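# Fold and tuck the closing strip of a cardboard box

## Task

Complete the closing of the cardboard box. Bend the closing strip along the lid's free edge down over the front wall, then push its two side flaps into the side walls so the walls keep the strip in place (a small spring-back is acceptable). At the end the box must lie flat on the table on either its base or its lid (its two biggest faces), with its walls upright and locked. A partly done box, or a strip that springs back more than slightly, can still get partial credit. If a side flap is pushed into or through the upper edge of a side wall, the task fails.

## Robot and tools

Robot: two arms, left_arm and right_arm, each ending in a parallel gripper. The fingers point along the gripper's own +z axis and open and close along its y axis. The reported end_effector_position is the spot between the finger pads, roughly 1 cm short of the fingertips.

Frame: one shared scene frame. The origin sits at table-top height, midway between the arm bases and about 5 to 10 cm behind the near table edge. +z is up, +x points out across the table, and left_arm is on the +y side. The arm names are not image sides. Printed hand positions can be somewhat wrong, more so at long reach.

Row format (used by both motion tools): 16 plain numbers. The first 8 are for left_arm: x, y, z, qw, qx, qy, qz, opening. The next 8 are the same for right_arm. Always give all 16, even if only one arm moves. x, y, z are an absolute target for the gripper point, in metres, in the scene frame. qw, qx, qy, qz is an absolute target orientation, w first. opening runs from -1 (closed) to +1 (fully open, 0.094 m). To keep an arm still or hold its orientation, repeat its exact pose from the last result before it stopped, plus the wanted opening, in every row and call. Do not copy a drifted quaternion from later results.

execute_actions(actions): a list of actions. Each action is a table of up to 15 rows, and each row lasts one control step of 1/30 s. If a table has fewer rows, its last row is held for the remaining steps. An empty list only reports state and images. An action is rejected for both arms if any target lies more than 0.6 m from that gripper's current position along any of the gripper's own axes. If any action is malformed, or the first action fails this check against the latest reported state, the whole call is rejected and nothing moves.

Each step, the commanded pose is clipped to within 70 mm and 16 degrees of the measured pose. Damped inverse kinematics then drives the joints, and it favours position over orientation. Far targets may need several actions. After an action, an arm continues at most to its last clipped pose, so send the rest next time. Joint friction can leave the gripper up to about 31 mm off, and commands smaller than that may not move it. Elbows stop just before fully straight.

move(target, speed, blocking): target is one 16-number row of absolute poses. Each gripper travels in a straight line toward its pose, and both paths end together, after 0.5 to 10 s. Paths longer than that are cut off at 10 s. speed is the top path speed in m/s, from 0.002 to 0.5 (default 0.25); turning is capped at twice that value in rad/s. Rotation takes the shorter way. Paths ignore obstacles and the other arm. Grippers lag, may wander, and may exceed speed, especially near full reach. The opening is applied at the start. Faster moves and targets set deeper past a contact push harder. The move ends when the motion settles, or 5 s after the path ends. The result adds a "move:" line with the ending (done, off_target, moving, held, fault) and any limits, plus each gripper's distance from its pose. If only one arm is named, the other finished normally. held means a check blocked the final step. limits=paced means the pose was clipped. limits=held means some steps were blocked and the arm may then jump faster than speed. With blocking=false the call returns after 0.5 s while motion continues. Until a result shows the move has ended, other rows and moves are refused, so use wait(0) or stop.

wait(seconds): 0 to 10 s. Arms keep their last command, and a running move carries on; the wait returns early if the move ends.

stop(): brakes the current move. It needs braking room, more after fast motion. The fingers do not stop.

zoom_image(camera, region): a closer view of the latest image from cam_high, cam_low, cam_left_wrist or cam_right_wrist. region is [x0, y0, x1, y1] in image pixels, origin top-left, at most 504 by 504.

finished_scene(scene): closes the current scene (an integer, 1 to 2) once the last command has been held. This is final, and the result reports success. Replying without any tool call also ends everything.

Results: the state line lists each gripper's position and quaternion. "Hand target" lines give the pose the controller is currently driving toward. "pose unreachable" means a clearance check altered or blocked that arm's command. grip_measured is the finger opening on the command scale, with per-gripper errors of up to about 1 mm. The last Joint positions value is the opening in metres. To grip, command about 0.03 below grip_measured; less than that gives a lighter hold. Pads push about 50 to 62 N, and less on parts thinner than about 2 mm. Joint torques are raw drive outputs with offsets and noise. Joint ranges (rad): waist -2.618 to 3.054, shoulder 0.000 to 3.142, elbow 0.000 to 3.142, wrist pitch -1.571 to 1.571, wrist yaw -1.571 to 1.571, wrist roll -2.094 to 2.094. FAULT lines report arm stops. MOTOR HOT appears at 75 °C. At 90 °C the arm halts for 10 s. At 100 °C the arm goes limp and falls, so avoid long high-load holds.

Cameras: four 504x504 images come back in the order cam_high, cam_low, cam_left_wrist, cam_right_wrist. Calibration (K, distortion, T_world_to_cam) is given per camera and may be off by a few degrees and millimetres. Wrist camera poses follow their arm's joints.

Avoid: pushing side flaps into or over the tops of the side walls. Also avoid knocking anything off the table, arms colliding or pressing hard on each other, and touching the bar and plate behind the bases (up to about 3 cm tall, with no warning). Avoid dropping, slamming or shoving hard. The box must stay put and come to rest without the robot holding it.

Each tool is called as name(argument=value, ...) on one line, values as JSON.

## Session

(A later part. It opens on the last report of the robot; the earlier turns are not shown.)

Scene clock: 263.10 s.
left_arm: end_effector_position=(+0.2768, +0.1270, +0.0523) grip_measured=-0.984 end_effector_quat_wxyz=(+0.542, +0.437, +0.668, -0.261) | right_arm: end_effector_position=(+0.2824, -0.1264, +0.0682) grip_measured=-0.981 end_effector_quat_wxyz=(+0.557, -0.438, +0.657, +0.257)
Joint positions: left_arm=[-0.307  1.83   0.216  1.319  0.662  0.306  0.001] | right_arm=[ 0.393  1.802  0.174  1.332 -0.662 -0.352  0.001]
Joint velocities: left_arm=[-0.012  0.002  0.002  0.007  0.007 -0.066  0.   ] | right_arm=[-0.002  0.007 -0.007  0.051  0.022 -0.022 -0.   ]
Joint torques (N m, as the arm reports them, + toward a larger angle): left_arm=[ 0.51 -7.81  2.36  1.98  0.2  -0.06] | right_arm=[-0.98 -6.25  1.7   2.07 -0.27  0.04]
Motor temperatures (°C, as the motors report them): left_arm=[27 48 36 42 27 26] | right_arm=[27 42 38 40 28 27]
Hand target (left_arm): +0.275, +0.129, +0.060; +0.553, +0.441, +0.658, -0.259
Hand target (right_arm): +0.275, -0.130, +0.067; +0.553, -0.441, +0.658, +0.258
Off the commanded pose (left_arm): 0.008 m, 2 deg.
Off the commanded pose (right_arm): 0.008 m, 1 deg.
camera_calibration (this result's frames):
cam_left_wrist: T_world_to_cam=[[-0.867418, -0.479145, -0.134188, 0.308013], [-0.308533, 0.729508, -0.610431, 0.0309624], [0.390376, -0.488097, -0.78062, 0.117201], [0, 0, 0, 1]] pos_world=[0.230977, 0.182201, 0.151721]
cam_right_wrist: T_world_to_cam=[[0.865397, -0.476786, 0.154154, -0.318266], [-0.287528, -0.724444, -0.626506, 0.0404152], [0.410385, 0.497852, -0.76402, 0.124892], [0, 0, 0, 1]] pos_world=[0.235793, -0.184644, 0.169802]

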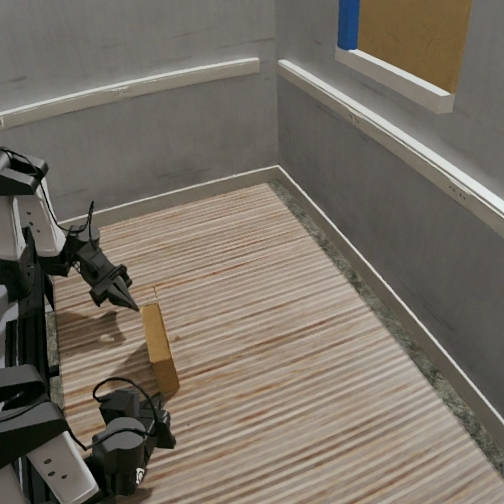

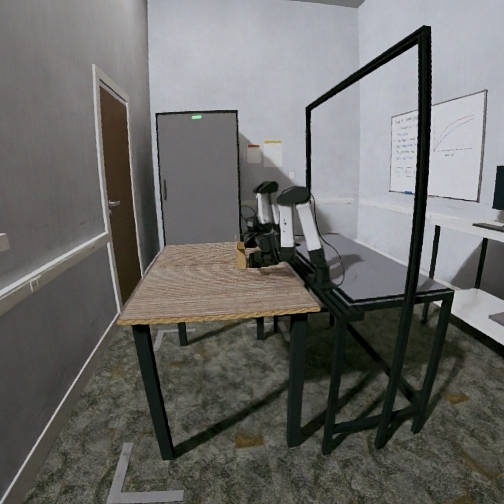

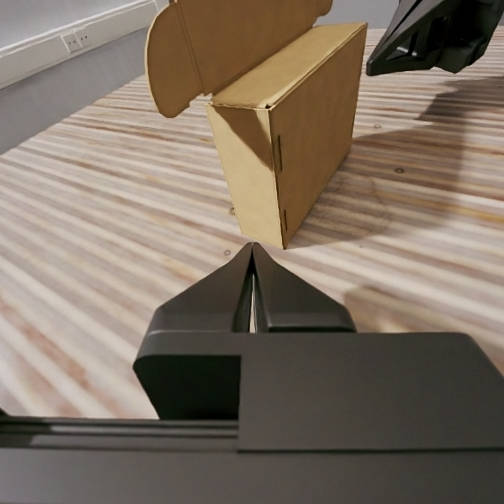

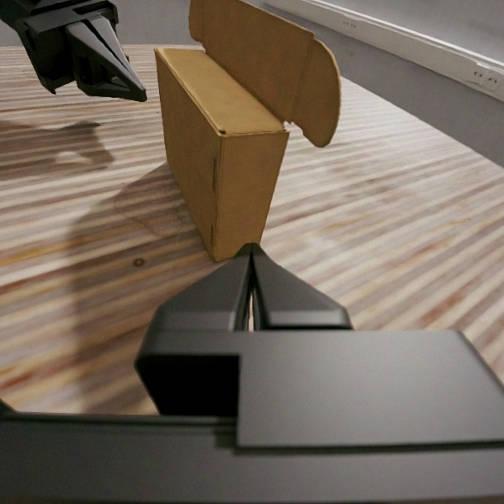

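move(target=[0.26,0.16,0.19,0.3,0.6,0.7,-0.22,-0.4, 0.26,-0.16,0.19,0.3,-0.6,0.7,0.22,0.3], speed=0.15)

move(target=[0.318,0.04,0.17,0.183,0.683,0.683,-0.183,-0.3, 0.365,-0.11,0.18,0.183,-0.683,0.683,0.183,0.3], speed=0.15)

Scene clock: 268.23 s.
left_arm: end_effector_position=(+0.2606, +0.1543, +0.1905) grip_measured=-0.402 end_effector_quat_wxyz=(+0.313, +0.601, +0.700, -0.226) | right_arm: end_effector_position=(+0.2566, -0.1582, +0.1873) grip_measured=+0.298 end_effector_quat_wxyz=(+0.303, -0.602, +0.703, +0.228)
Joint positions: left_arm=[-0.197  1.314  1.108 -0.889  0.724  1.003  0.028] | right_arm=[ 0.307  1.265  1.032 -0.898 -0.683 -1.017  0.061]
Joint velocities: left_arm=[ 0.017 -0.002 -0.007 -0.051  0.037 -0.007 -0.001] | right_arm=[-0.007  0.002 -0.017  0.037 -0.007 -0.022 -0.   ]
Joint torques (N m, as the arm reports them, + toward a larger angle): left_arm=[ 0.45 -3.28  8.65  0.93  0.19 -0.01] | right_arm=[-0.71 -3.01  9.59  1.07 -0.33 -0.01]
Motor temperatures (°C, as the motors report them): left_arm=[27 47 37 41 27 26] | right_arm=[27 41 38 40 27 27]
Hand target (left_arm): +0.265, +0.158, +0.189; +0.305, +0.599, +0.707, -0.222
Hand target (right_arm): +0.261, -0.160, +0.190; +0.302, -0.603, +0.704, +0.223
Off the commanded pose (left_arm): 0.006 m, 2 deg.
Off the commanded pose (right_arm): 0.005 m, 1 deg.
move: done
camera_calibration (this result's frames):
cam_left_wrist: T_world_to_cam=[[-0.983297, -0.169235, -0.0669832, 0.295233], [-0.156419, 0.97391, -0.164415, -0.0718934], [0.0930603, -0.151191, -0.984114, 0.309027], [0, 0, 0, 1]] pos_world=[0.250298, 0.166703, 0.312073]
cam_right_wrist: T_world_to_cam=[[0.985563, -0.163332, 0.044596, -0.290214], [-0.155213, -0.976821, -0.147409, -0.0790548], [0.0676389, 0.138358, -0.98807, 0.315304], [0, 0, 0, 1]] pos_world=[0.252426, -0.168249, 0.312832]

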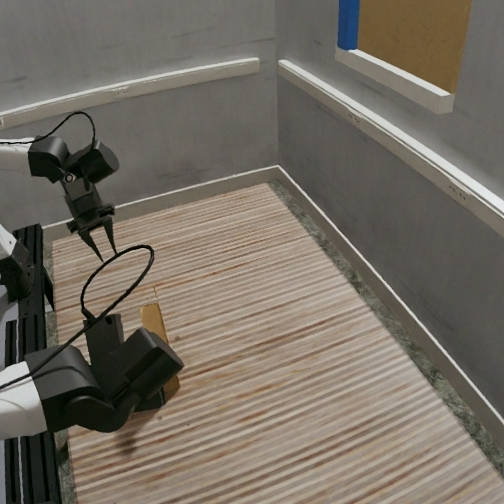

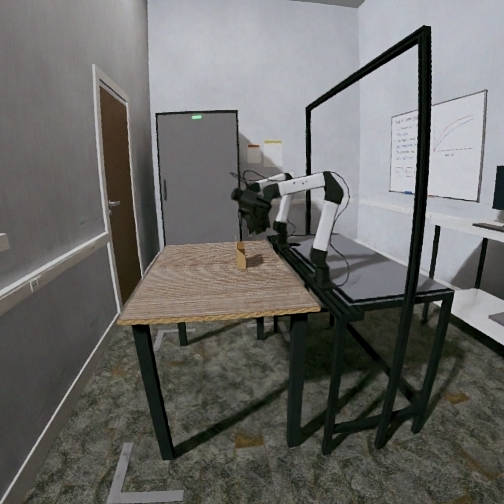

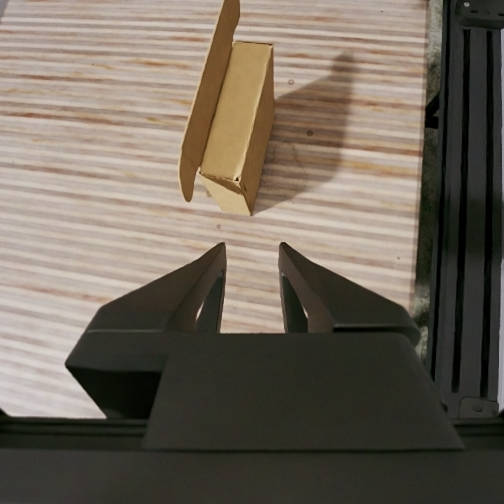

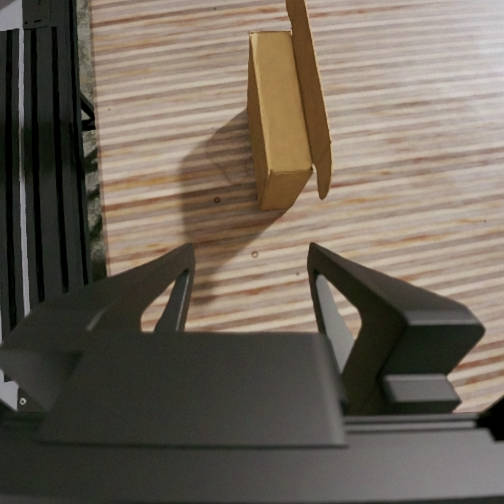

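Scene clock: 269.93 s.
left_arm: end_effector_position=(+0.3188, +0.0391, +0.1705) grip_measured=-0.301 end_effector_quat_wxyz=(+0.192, +0.684, +0.679, -0.185) | right_arm: end_effector_position=(+0.3643, -0.1126, +0.1775) grip_measured=+0.298 end_effector_quat_wxyz=(-0.187, +0.677, -0.687, -0.188)
Joint positions: left_arm=[-0.526  1.877  1.759 -1.091  0.471  0.93   0.033] | right_arm=[ 0.415  1.905  1.777 -1.214 -0.5   -1.146  0.061]
Joint velocities: left_arm=[-0.007 -0.007 -0.022  0.007 -0.022 -0.081 -0.001] | right_arm=[ 0.002 -0.007 -0.002 -0.037 -0.022 -0.037  0.001]
Joint torques (N m, as the arm reports them, + toward a larger angle): left_arm=[-0.38 -8.95  8.43  0.74  0.17 -0.15] | right_arm=[ 0.57 -8.44  9.13  0.69 -0.31 -0.08]
Motor temperatures (°C, as the motors report them): left_arm=[27 47 37 41 27 26] | right_arm=[27 41 39 39 27 27]
Hand target (left_arm): +0.319, +0.041, +0.168; +0.181, +0.683, +0.684, -0.181
Hand target (right_arm): +0.366, -0.110, +0.178; -0.184, +0.682, -0.683, -0.185
Off the commanded pose (left_arm): 0.001 m, 1 deg.
Off the commanded pose (right_arm): 0.004 m, 1 deg.
move: done
camera_calibration (this result's frames):
cam_left_wrist: T_world_to_cam=[[-0.999789, 0.0115275, -0.0169951, 0.321226], [0.0100151, 0.996198, 0.0865391, -0.0505965], [0.017928, 0.0863507, -0.996103, 0.283139], [0, 0, 0, 1]] pos_world=[0.316589, 0.022252, 0.291873]
cam_right_wrist: T_world_to_cam=[[0.99996, -0.00537369, -0.00711614, -0.366758], [-0.00468794, -0.995645, 0.0931046, -0.118889], [-0.00758546, -0.0930675, -0.995631, 0.294652], [0, 0, 0, 1]] pos_world=[0.368421, -0.0929201, 0.301824]

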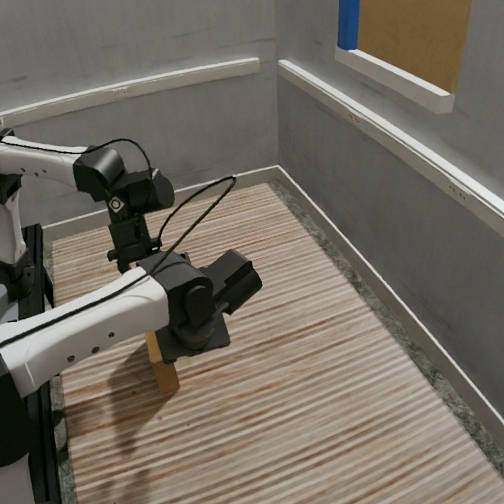

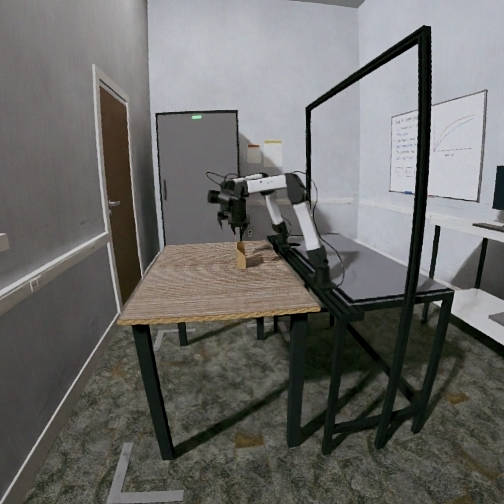

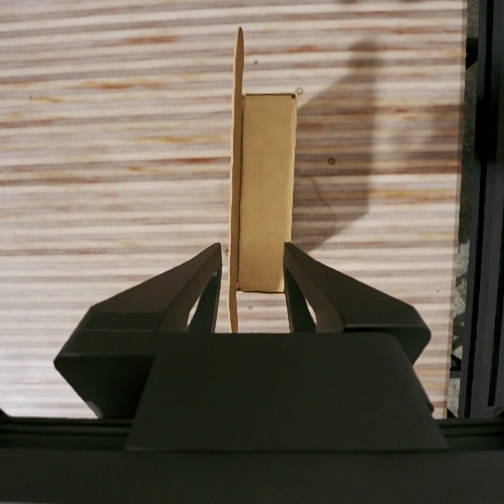

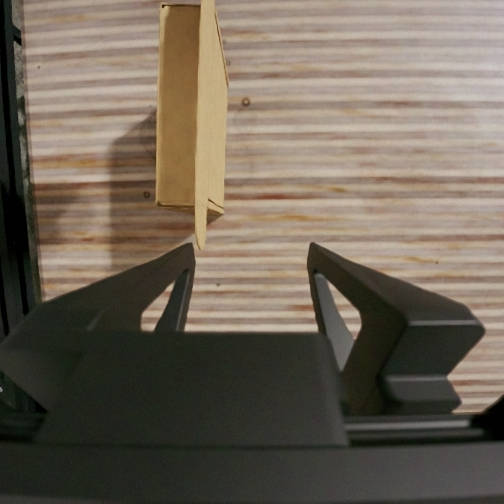

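execute_actions(actions=[[[0.336,0.05,0.155,0.183,0.683,0.683,-0.183,-0.3, 0.385,-0.105,0.165,0.183,-0.683,0.683,0.183,0.3]],[[0.334,0.05,0.13,0.183,0.683,0.683,-0.183,-0.3, 0.385,-0.10,0.14,0.183,-0.683,0.683,0.183,0.3]],[[0.334,0.05,0.108,0.183,0.683,0.683,-0.183,-0.3, 0.385,-0.10,0.118,0.183,-0.683,0.683,0.183,0.3]],[[0.334,0.05,0.108,0.183,0.683,0.683,-0.183,-0.3, 0.385,-0.10,0.118,0.183,-0.683,0.683,0.183,0.3]]])

Scene clock: 276.53 s.
left_arm: end_effector_position=(+0.3342, +0.0511, +0.1140) grip_measured=-0.301 end_effector_quat_wxyz=(+0.186, +0.682, +0.683, -0.182) | right_arm: end_effector_position=(+0.3904, -0.1004, +0.1273) grip_measured=+0.298 end_effector_quat_wxyz=(-0.195, +0.683, -0.680, -0.180)
Joint positions: left_arm=[-0.486  1.922  1.601 -0.917  0.475  0.966  0.033] | right_arm=[ 0.424  2.004  1.715 -1.031 -0.492 -1.151  0.061]
Joint velocities: left_arm=[-0.002 -0.017  0.002  0.125 -0.022  0.066 -0.   ] | right_arm=[ 0.002 -0.002  0.007 -0.066  0.037 -0.022 -0.001]
Joint torques (N m, as the arm reports them, + toward a larger angle): left_arm=[-0.6  -9.83  6.48  1.01  0.25 -0.1 ] | right_arm=[  0.42 -10.07   5.9    0.92  -0.32   0.04]
Motor temperatures (°C, as the motors report them): left_arm=[27 47 38 40 27 26] | right_arm=[27 42 40 38 27 27]
Hand target (left_arm): +0.334, +0.050, +0.108; +0.183, +0.683, +0.683, -0.183
Hand target (right_arm): +0.385, -0.100, +0.118; -0.183, +0.683, -0.683, -0.183
Off the commanded pose (left_arm): 0.006 m, 0 deg.
Off the commanded pose (right_arm): 0.011 m, 1 deg.
camera_calibration (this result's frames):
cam_left_wrist: T_world_to_cam=[[-0.999934, 0.00403323, -0.0107822, 0.335301], [0.00294754, 0.995095, 0.0988764, -0.0568039], [0.0111281, 0.0988381, -0.995041, 0.227138], [0, 0, 0, 1]] pos_world=[0.332919, 0.0327231, 0.235243]
cam_right_wrist: T_world_to_cam=[[0.999782, 0.00613943, 0.0199651, -0.395385], [0.00425855, -0.995664, 0.0929216, -0.105344], [0.0204491, -0.0928163, -0.995473, 0.235097], [0, 0, 0, 1]] pos_world=[0.390939, -0.0806389, 0.251715]

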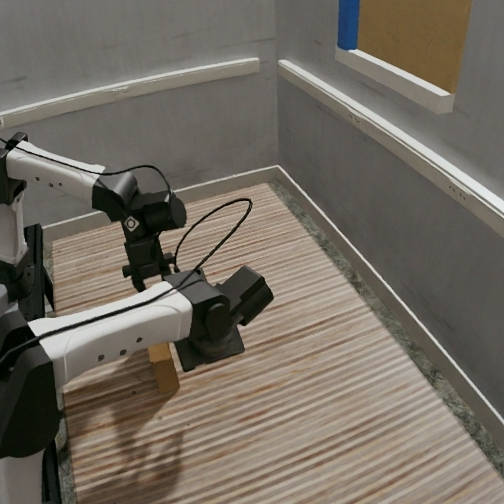

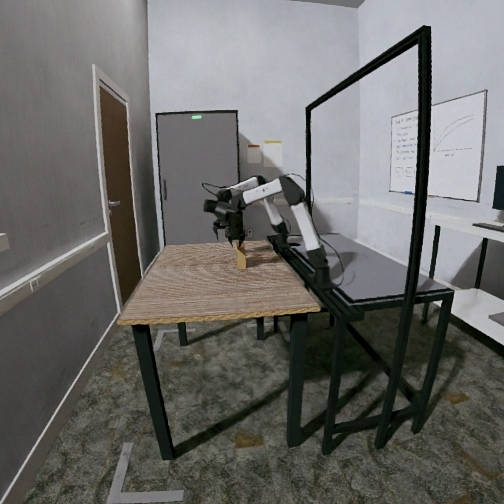

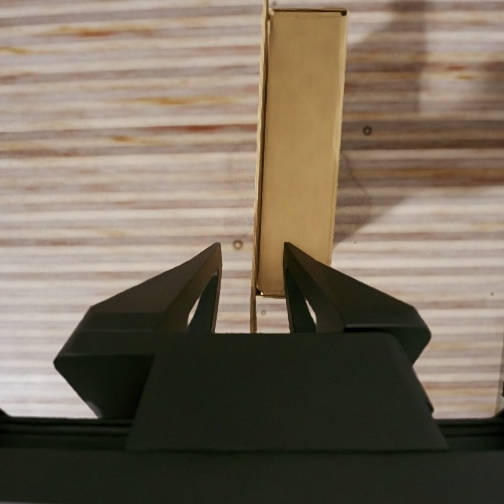

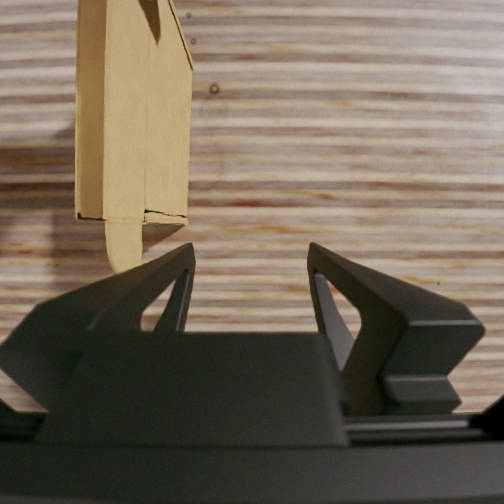

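execute_actions(actions=[[[0.334,0.05,0.108,0.183,0.683,0.683,-0.183,-0.7, 0.385,-0.10,0.118,0.183,-0.683,0.683,0.183,0.3]],[[0.334,0.05,0.108,0.183,0.683,0.683,-0.183,-1, 0.385,-0.10,0.118,0.183,-0.683,0.683,0.183,0.3]],[[0.334,0.05,0.108,0.183,0.683,0.683,-0.183,-1, 0.372,-0.10,0.118,0.183,-0.683,0.683,0.183,0.3]],[[0.334,0.05,0.108,0.183,0.683,0.683,-0.183,-1, 0.36,-0.10,0.118,0.183,-0.683,0.683,0.183,0.3]],[[0.334,0.05,0.108,0.183,0.683,0.683,-0.183,-1, 0.348,-0.10,0.118,0.183,-0.683,0.683,0.183,0.3]]])

Scene clock: 283.60 s.
left_arm: end_effector_position=(+0.3344, +0.0509, +0.1141) grip_measured=-0.974 end_effector_quat_wxyz=(+0.187, +0.683, +0.683, -0.181) | right_arm: end_effector_position=(+0.3568, -0.1002, +0.1216) grip_measured=+0.298 end_effector_quat_wxyz=(-0.190, +0.684, -0.681, -0.179)
Joint positions: left_arm=[-0.486  1.922  1.601 -0.916  0.475  0.967  0.001] | right_arm=[ 0.459  1.886  1.53  -0.955 -0.477 -1.116  0.061]
Joint velocities: left_arm=[-0.012  0.002 -0.012  0.022 -0.022 -0.11  -0.   ] | right_arm=[-0.002 -0.007 -0.012 -0.007  0.051 -0.037 -0.   ]
Joint torques (N m, as the arm reports them, + toward a larger angle): left_arm=[-0.6  -9.88  6.51  1.01  0.27 -0.12] | right_arm=[  0.65 -10.31   5.38   0.96  -0.4    0.12]
Motor temperatures (°C, as the motors report them): left_arm=[27 48 38 39 27 26] | right_arm=[27 43 39 37 27 27]
Hand target (left_arm): +0.334, +0.050, +0.108; +0.183, +0.683, +0.683, -0.183
Hand target (right_arm): +0.348, -0.100, +0.118; -0.183, +0.683, -0.683, -0.183
Off the commanded pose (left_arm): 0.006 m, 0 deg.
Off the commanded pose (right_arm): 0.010 m, 1 deg.
camera_calibration (this result's frames):
cam_left_wrist: T_world_to_cam=[[-0.999911, 0.00505192, -0.0123483, 0.335635], [0.0038137, 0.995148, 0.0983171, -0.0569142], [0.0127851, 0.0982612, -0.995079, 0.226703], [0, 0, 0, 1]] pos_world=[0.332924, 0.0326664, 0.235327]
cam_right_wrist: T_world_to_cam=[[0.999865, 0.00778414, 0.0144673, -0.360854], [0.00627389, -0.9948, 0.101652, -0.106228], [0.0151833, -0.101547, -0.994715, 0.231069], [0, 0, 0, 1]] pos_world=[0.357963, -0.0794023, 0.245867]

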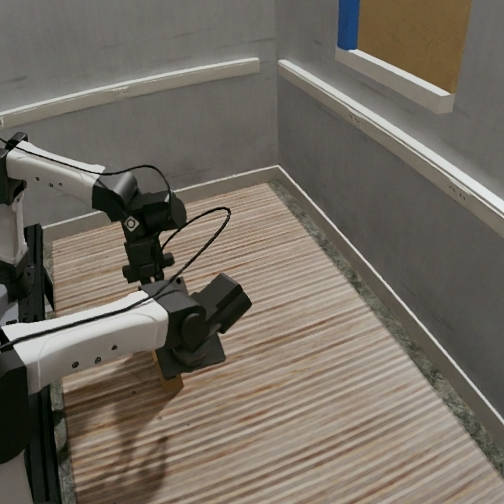

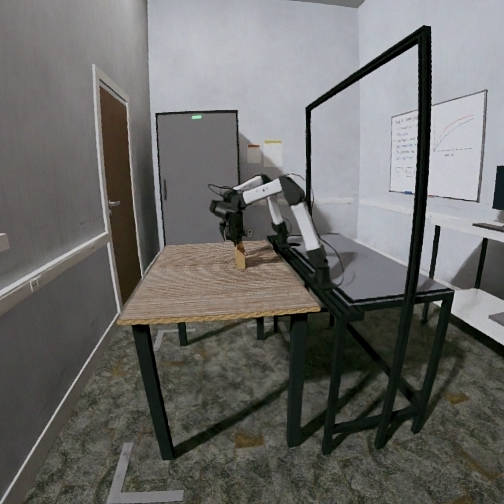

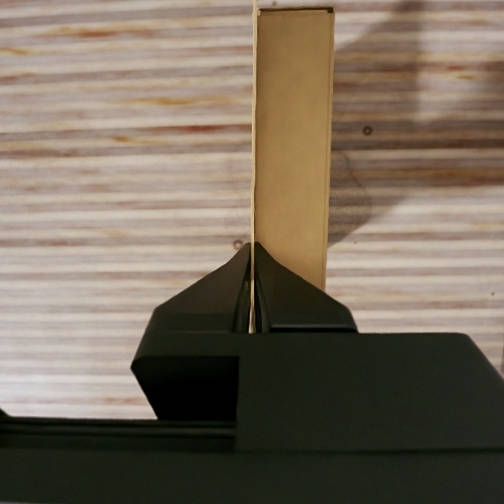

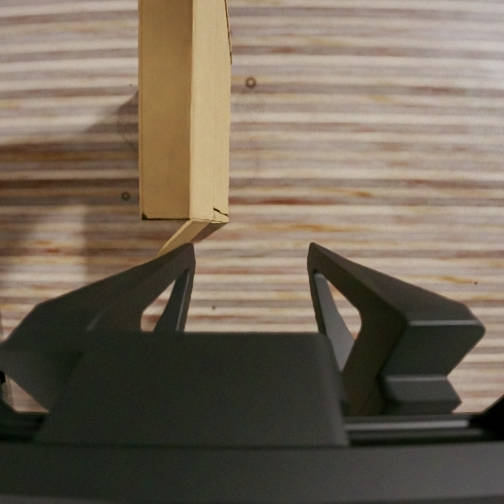

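execute_actions(actions=[[[0.334,0.05,0.108,0.183,0.683,0.683,-0.183,-1, 0.338,-0.098,0.124,0.183,-0.683,0.683,0.183,0.15]],[[0.334,0.05,0.108,0.183,0.683,0.683,-0.183,-1, 0.329,-0.09,0.126,0.183,-0.683,0.683,0.183,-0.05]],[[0.334,0.05,0.108,0.183,0.683,0.683,-0.183,-1, 0.329,-0.08,0.126,0.183,-0.683,0.683,0.183,-0.05]],[[0.334,0.05,0.108,0.183,0.683,0.683,-0.183,-1, 0.329,-0.07,0.126,0.183,-0.683,0.683,0.183,-0.05]]])

Scene clock: 292.80 s.
left_arm: end_effector_position=(+0.3345, +0.0509, +0.1141) grip_measured=-0.974 end_effector_quat_wxyz=(+0.187, +0.683, +0.683, -0.181) | right_arm: end_effector_position=(+0.3269, -0.0729, +0.1294) grip_measured=-0.048 end_effector_quat_wxyz=(-0.183, +0.684, -0.681, -0.184)
Joint positions: left_arm=[-0.486  1.922  1.601 -0.916  0.475  0.967  0.001] | right_arm=[ 0.559  1.827  1.481 -0.934 -0.456 -1.011  0.045]
Joint velocities: left_arm=[-0.007 -0.002  0.002 -0.037 -0.037 -0.022  0.   ] | right_arm=[-0.007  0.002 -0.017  0.066 -0.095  0.007  0.   ]
Joint torques (N m, as the arm reports them, + toward a larger angle): left_arm=[-0.63 -9.83  6.51  1.    0.25 -0.11] | right_arm=[ 0.36 -7.99  7.76  1.11 -0.27  0.13]
Motor temperatures (°C, as the motors report them): left_arm=[27 49 38 39 27 26] | right_arm=[27 44 39 36 27 27]
Hand target (left_arm): +0.334, +0.050, +0.108; +0.183, +0.683, +0.683, -0.183
Hand target (right_arm): +0.329, -0.070, +0.126; -0.183, +0.683, -0.683, -0.183
Off the commanded pose (left_arm): 0.006 m, 0 deg.
Off the commanded pose (right_arm): 0.005 m, 0 deg.
camera_calibration (this result's frames):
cam_left_wrist: T_world_to_cam=[[-0.999907, 0.00506145, -0.0126788, 0.335742], [0.0037932, 0.995167, 0.0981276, -0.0568474], [0.0131142, 0.0980703, -0.995093, 0.226632], [0, 0, 0, 1]] pos_world=[0.332955, 0.0326474, 0.235355]
cam_right_wrist: T_world_to_cam=[[0.999923, 0.0122414, -0.00207654, -0.328832], [0.0123902, -0.994599, 0.103053, -0.0817683], [-0.000803812, -0.103071, -0.994674, 0.24711], [0, 0, 0, 1]] pos_world=[0.330019, -0.0518313, 0.253538]

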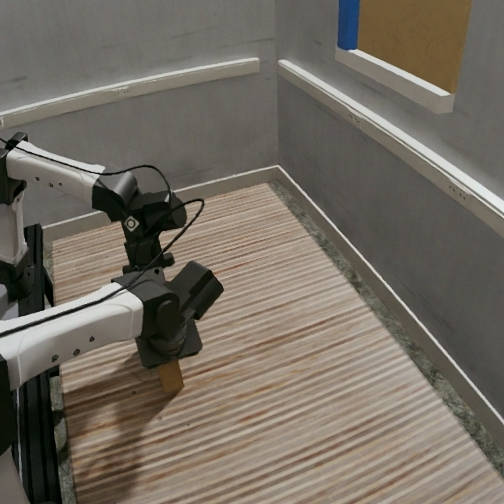

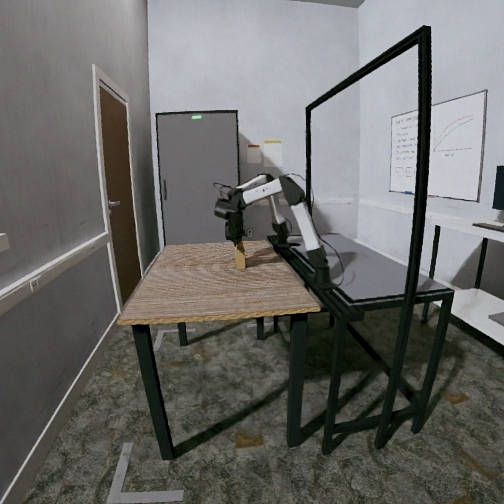

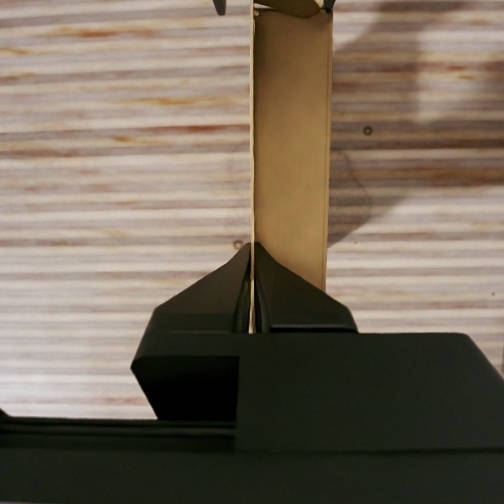

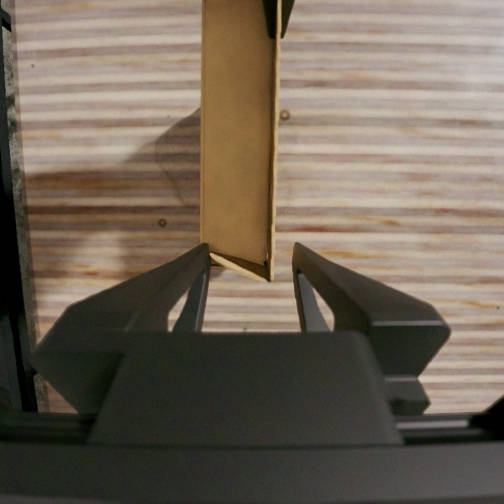

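execute_actions(actions=[[[0.334,0.05,0.108,0.183,0.683,0.683,-0.183,-1, 0.331,-0.069,0.126,0.183,-0.683,0.683,0.183,-0.3]],[[0.334,0.05,0.108,0.183,0.683,0.683,-0.183,-1, 0.340,-0.067,0.124,0.183,-0.683,0.683,0.183,-0.35]],[[0.334,0.05,0.108,0.183,0.683,0.683,-0.183,-1, 0.340,-0.067,0.124,0.183,-0.683,0.683,0.183,-0.35]]])

Scene clock: 296.97 s.
left_arm: end_effector_position=(+0.3393, +0.0524, +0.1138) grip_measured=-0.974 end_effector_quat_wxyz=(+0.190, +0.678, +0.689, -0.173) | right_arm: end_effector_position=(+0.3323, -0.0702, +0.1286) grip_measured=-0.342 end_effector_quat_wxyz=(-0.182, +0.683, -0.683, -0.185)
Joint positions: left_arm=[-0.484  1.922  1.601 -0.903  0.458  0.953  0.001] | right_arm=[ 0.558  1.853  1.512 -0.943 -0.458 -1.01   0.031]
Joint velocities: left_arm=[-0.022 -0.002  0.012 -0.007 -0.022  0.037 -0.   ] | right_arm=[-0.012 -0.012 -0.002 -0.051 -0.037 -0.037 -0.001]
Joint torques (N m, as the arm reports them, + toward a larger angle): left_arm=[-0.83 -9.85  6.59  0.89  0.41  0.04] | right_arm=[-0.07 -6.92  8.94  1.08 -0.29  0.05]
Motor temperatures (°C, as the motors report them): left_arm=[27 49 38 39 27 26] | right_arm=[27 44 40 36 27 27]
Hand target (left_arm): +0.334, +0.050, +0.108; +0.183, +0.683, +0.683, -0.183
Hand target (right_arm): +0.340, -0.067, +0.124; -0.183, +0.683, -0.683, -0.183
Off the commanded pose (left_arm): 0.008 m, 2 deg.
Off the commanded pose (right_arm): 0.010 m, 0 deg.
camera_calibration (this result's frames):
cam_left_wrist: T_world_to_cam=[[-0.999574, -0.0141163, -0.0255308, 0.342885], [-0.0167409, 0.994257, 0.105698, -0.0521779], [0.0238922, 0.10608, -0.994071, 0.221923], [0, 0, 0, 1]] pos_world=[0.336564, 0.033177, 0.234876]
cam_right_wrist: T_world_to_cam=[[0.999929, 0.0100793, -0.00637998, -0.333901], [0.0106867, -0.994551, 0.103705, -0.0786451], [-0.00529995, -0.103765, -0.994588, 0.248076], [0, 0, 0, 1]] pos_world=[0.336033, -0.0491094, 0.252758]

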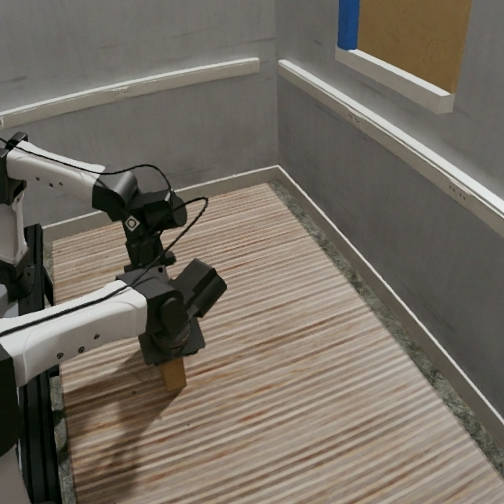

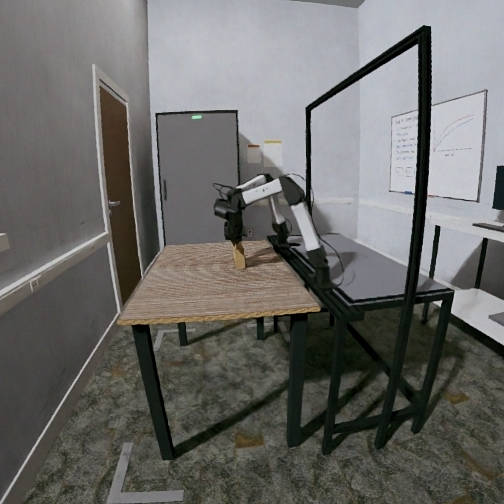

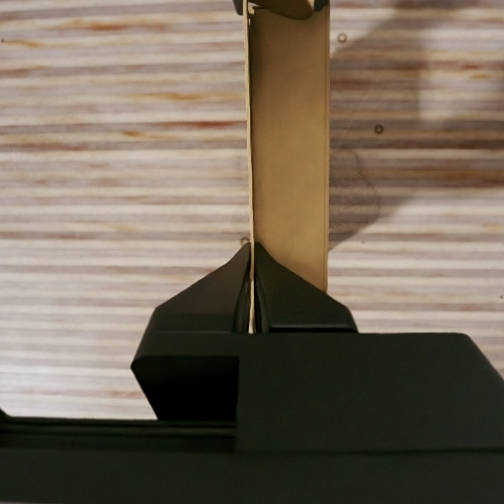

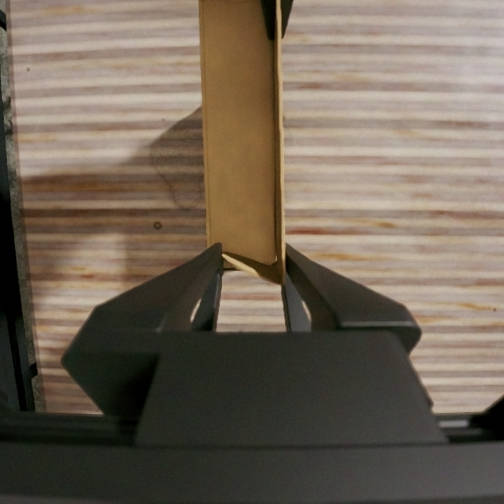

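execute_actions(actions=[[[0.334,0.05,0.108,0.183,0.683,0.683,-0.183,-1, 0.333,-0.07,0.124,0.183,-0.683,0.683,0.183,0.2]],[[0.334,0.05,0.108,0.183,0.683,0.683,-0.183,-1, 0.335,-0.09,0.124,0.183,-0.683,0.683,0.183,0.2]],[[0.334,0.05,0.108,0.183,0.683,0.683,-0.183,-1, 0.337,-0.112,0.124,0.183,-0.683,0.683,0.183,0.2]],[[0.334,0.05,0.108,0.183,0.683,0.683,-0.183,-1, 0.337,-0.112,0.124,0.183,-0.683,0.683,0.183,-0.3]]])

Scene clock: 304.80 s.
left_arm: end_effector_position=(+0.3385, +0.0510, +0.1143) grip_measured=-0.974 end_effector_quat_wxyz=(+0.192, +0.680, +0.685, -0.175) | right_arm: end_effector_position=(+0.3446, -0.1094, +0.1267) grip_measured=-0.298 end_effector_quat_wxyz=(-0.188, +0.682, -0.684, -0.177)
Joint positions: left_arm=[-0.486  1.922  1.601 -0.902  0.464  0.959  0.001] | right_arm=[ 0.451  1.829  1.477 -0.965 -0.474 -1.118  0.033]
Joint velocities: left_arm=[ 0.007  0.007  0.012 -0.007 -0.051 -0.037 -0.   ] | right_arm=[ 0.012  0.002 -0.012 -0.051  0.007 -0.007 -0.001]
Joint torques (N m, as the arm reports them, + toward a larger angle): left_arm=[-0.75 -9.89  6.56  0.88  0.37 -0.02] | right_arm=[-0.42 -9.99  5.37  0.9  -0.37  0.  ]
Motor temperatures (°C, as the motors report them): left_arm=[27 50 38 38 27 26] | right_arm=[27 44 40 36 27 27]
Hand target (left_arm): +0.334, +0.050, +0.108; +0.183, +0.683, +0.683, -0.183
Hand target (right_arm): +0.337, -0.112, +0.124; -0.183, +0.683, -0.683, -0.183
Off the commanded pose (left_arm): 0.008 m, 1 deg.
Off the commanded pose (right_arm): 0.008 m, 1 deg.
camera_calibration (this result's frames):
cam_left_wrist: T_world_to_cam=[[-0.999629, -0.00566203, -0.0266582, 0.341807], [-0.0083176, 0.994894, 0.100584, -0.0531906], [0.0259526, 0.100768, -0.994571, 0.222165], [0, 0, 0, 1]] pos_world=[0.335472, 0.0324672, 0.235421]
cam_right_wrist: T_world_to_cam=[[0.999935, 0.000804004, 0.0114012, -0.34906], [-0.000413851, -0.994322, 0.106416, -0.11407], [0.011422, -0.106414, -0.994256, 0.236115], [0, 0, 0, 1]] pos_world=[0.346293, -0.0880159, 0.250878]

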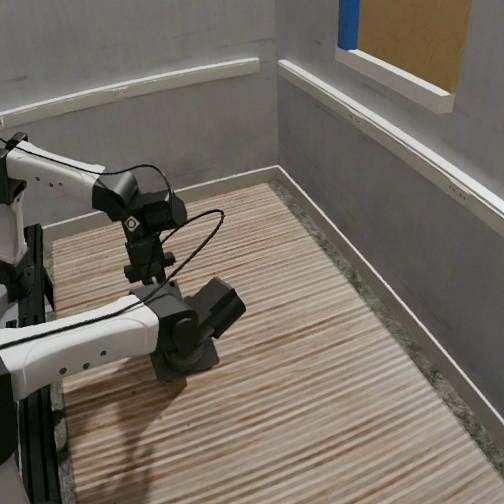

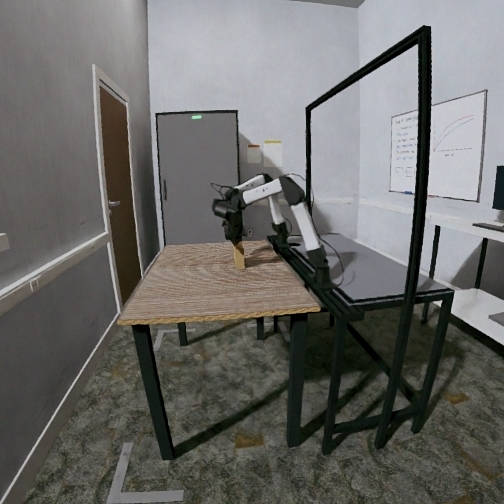

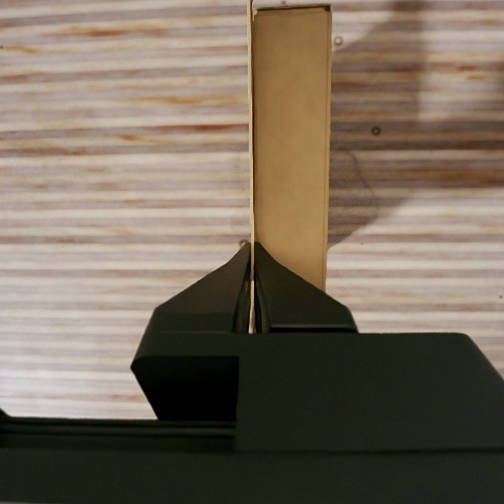

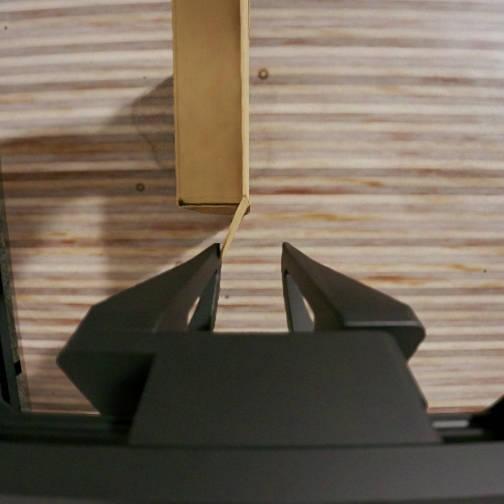

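execute_actions(actions=[[[0.334,0.05,0.108,0.183,0.683,0.683,-0.183,-1, 0.34,-0.135,0.124,0.183,-0.683,0.683,0.183,-0.1]],[[0.334,0.05,0.108,0.183,0.683,0.683,-0.183,-1, 0.348,-0.135,0.124,0.183,-0.683,0.683,0.183,-1]],[[0.334,0.05,0.108,0.183,0.683,0.683,-0.183,-1, 0.35,-0.115,0.124,0.183,-0.683,0.683,0.183,-1]],[[0.334,0.05,0.108,0.183,0.683,0.683,-0.183,-1, 0.35,-0.098,0.124,0.183,-0.683,0.683,0.183,-1]]])

Scene clock: 311.37 s.
left_arm: end_effector_position=(+0.3383, +0.0508, +0.1144) grip_measured=-0.974 end_effector_quat_wxyz=(+0.192, +0.681, +0.685, -0.176) | right_arm: end_effector_position=(+0.3429, -0.1006, +0.1234) grip_measured=-0.980 end_effector_quat_wxyz=(-0.180, +0.685, -0.681, -0.187)
Joint positions: left_arm=[-0.486  1.922  1.601 -0.902  0.465  0.96   0.001] | right_arm=[ 0.469  1.859  1.503 -0.979 -0.484 -1.113  0.001]
Joint velocities: left_arm=[ 0.022  0.002 -0.002  0.022 -0.066 -0.066  0.   ] | right_arm=[-0.002  0.002 -0.012  0.037  0.037 -0.051  0.   ]
Joint torques (N m, as the arm reports them, + toward a larger angle): left_arm=[-0.68 -9.88  6.54  0.89  0.34 -0.03] | right_arm=[ 0.05 -7.87  9.24  0.87 -0.28  0.13]
Motor temperatures (°C, as the motors report them): left_arm=[27 50 38 38 27 26] | right_arm=[27 44 40 36 27 27]
Hand target (left_arm): +0.334, +0.050, +0.108; +0.183, +0.683, +0.683, -0.183
Hand target (right_arm): +0.350, -0.098, +0.124; -0.183, +0.683, -0.683, -0.183
Off the commanded pose (left_arm): 0.008 m, 1 deg.
Off the commanded pose (right_arm): 0.008 m, 1 deg.
camera_calibration (this result's frames):
cam_left_wrist: T_world_to_cam=[[-0.999653, -0.00479173, -0.0259137, 0.3415], [-0.00733721, 0.995056, 0.0990448, -0.0531357], [0.025311, 0.0992006, -0.994745, 0.22264], [0, 0, 0, 1]] pos_world=[0.335356, 0.0324234, 0.235583]
cam_right_wrist: T_world_to_cam=[[0.999797, 0.0166562, -0.0113632, -0.342888], [0.0177469, -0.994438, 0.10382, -0.110872], [-0.00957077, -0.104001, -0.994531, 0.241235], [0, 0, 0, 1]] pos_world=[0.347095, -0.0794559, 0.24753]

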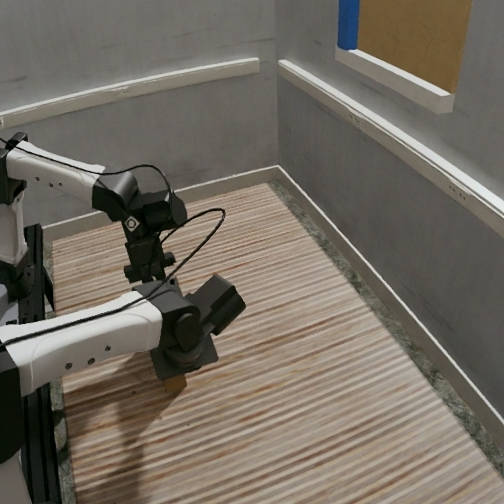

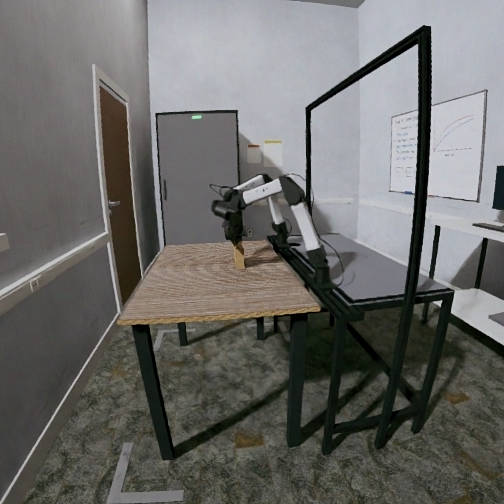

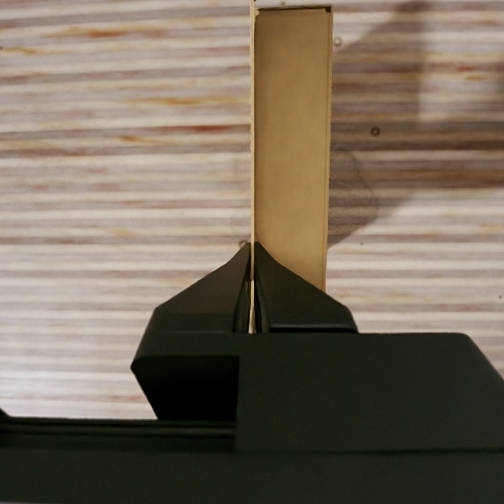

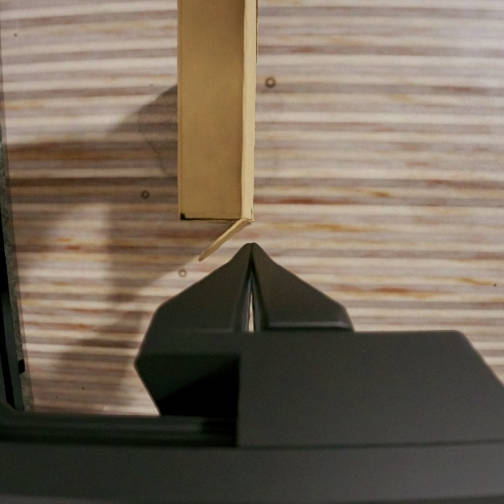

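Centered on the strip. Open and sweep +y.

execute_actions(actions=[[[0.334,0.05,0.108,0.183,0.683,0.683,-0.183,-1, 0.35,-0.098,0.127,0.183,-0.683,0.683,0.183,-0.4]],[[0.334,0.05,0.108,0.183,0.683,0.683,-0.183,-1, 0.35,-0.088,0.127,0.183,-0.683,0.683,0.183,-0.4]],[[0.334,0.05,0.108,0.183,0.683,0.683,-0.183,-1, 0.35,-0.078,0.127,0.183,-0.683,0.683,0.183,-0.4]],[[0.334,0.05,0.108,0.183,0.683,0.683,-0.183,-1, 0.35,-0.068,0.127,0.183,-0.683,0.683,0.183,-0.4]],[[0.334,0.05,0.108,0.183,0.683,0.683,-0.183,-1, 0.35,-0.06,0.127,0.183,-0.683,0.683,0.183,-0.4]]])

Scene clock: 317.77 s.
left_arm: end_effector_position=(+0.3383, +0.0508, +0.1144) grip_measured=-0.974 end_effector_quat_wxyz=(+0.192, +0.681, +0.684, -0.175) | right_arm: end_effector_position=(+0.3425, -0.0677, +0.1245) grip_measured=-0.402 end_effector_quat_wxyz=(-0.172, +0.683, -0.685, -0.185)
Joint positions: left_arm=[-0.486  1.922  1.601 -0.902  0.465  0.961  0.001] | right_arm=[ 0.554  1.91   1.58  -0.975 -0.453 -1.016  0.028]
Joint velocities: left_arm=[ 0.007  0.022  0.012 -0.081 -0.022 -0.022 -0.   ] | right_arm=[-0.012 -0.007  0.002  0.007  0.022 -0.007 -0.001]
Joint torques (N m, as the arm reports them, + toward a larger angle): left_arm=[-0.7  -9.86  6.57  0.89  0.35 -0.05] | right_arm=[ 0.58 -8.38  9.39  1.1  -0.31  0.21]
Motor temperatures (°C, as the motors report them): left_arm=[27 50 38 38 27 26] | right_arm=[27 44 41 35 27 27]
Hand target (left_arm): +0.334, +0.050, +0.108; +0.183, +0.683, +0.683, -0.183
Hand target (right_arm): +0.350, -0.060, +0.127; -0.183, +0.683, -0.683, -0.183
Off the commanded pose (left_arm): 0.008 m, 1 deg.
Off the commanded pose (right_arm): 0.011 m, 1 deg.
camera_calibration (this result's frames):
cam_left_wrist: T_world_to_cam=[[-0.999638, -0.00347183, -0.0266792, 0.341515], [-0.00610016, 0.995061, 0.0990759, -0.0535581], [0.0262035, 0.0992028, -0.994722, 0.222335], [0, 0, 0, 1]] pos_world=[0.335239, 0.032423, 0.23558]
cam_right_wrist: T_world_to_cam=[[0.999732, 0.00945896, -0.0211239, -0.342231], [0.01189, -0.99293, 0.118101, -0.0778917], [-0.0198574, -0.11832, -0.992777, 0.248077], [0, 0, 0, 1]] pos_world=[0.347991, -0.0447514, 0.248255]

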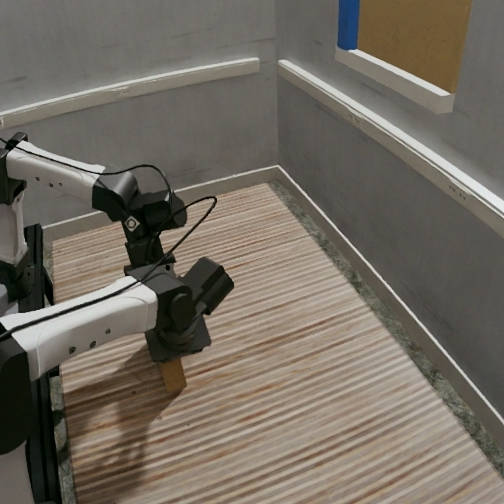

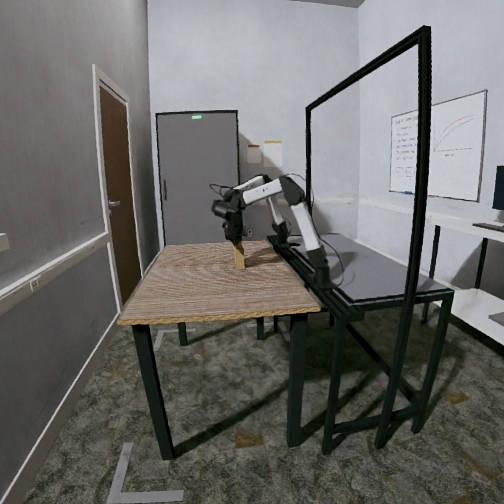

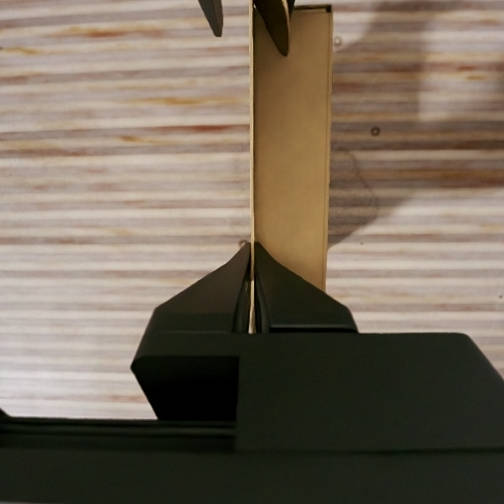

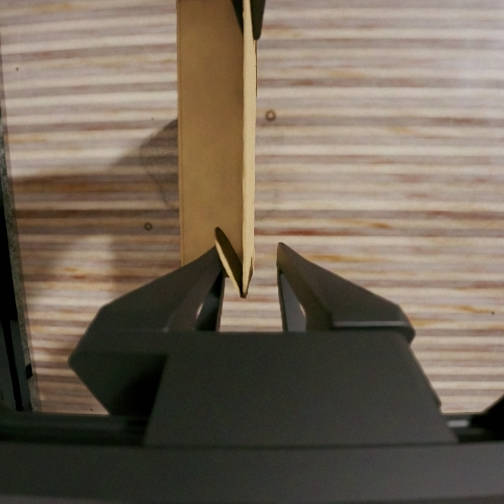

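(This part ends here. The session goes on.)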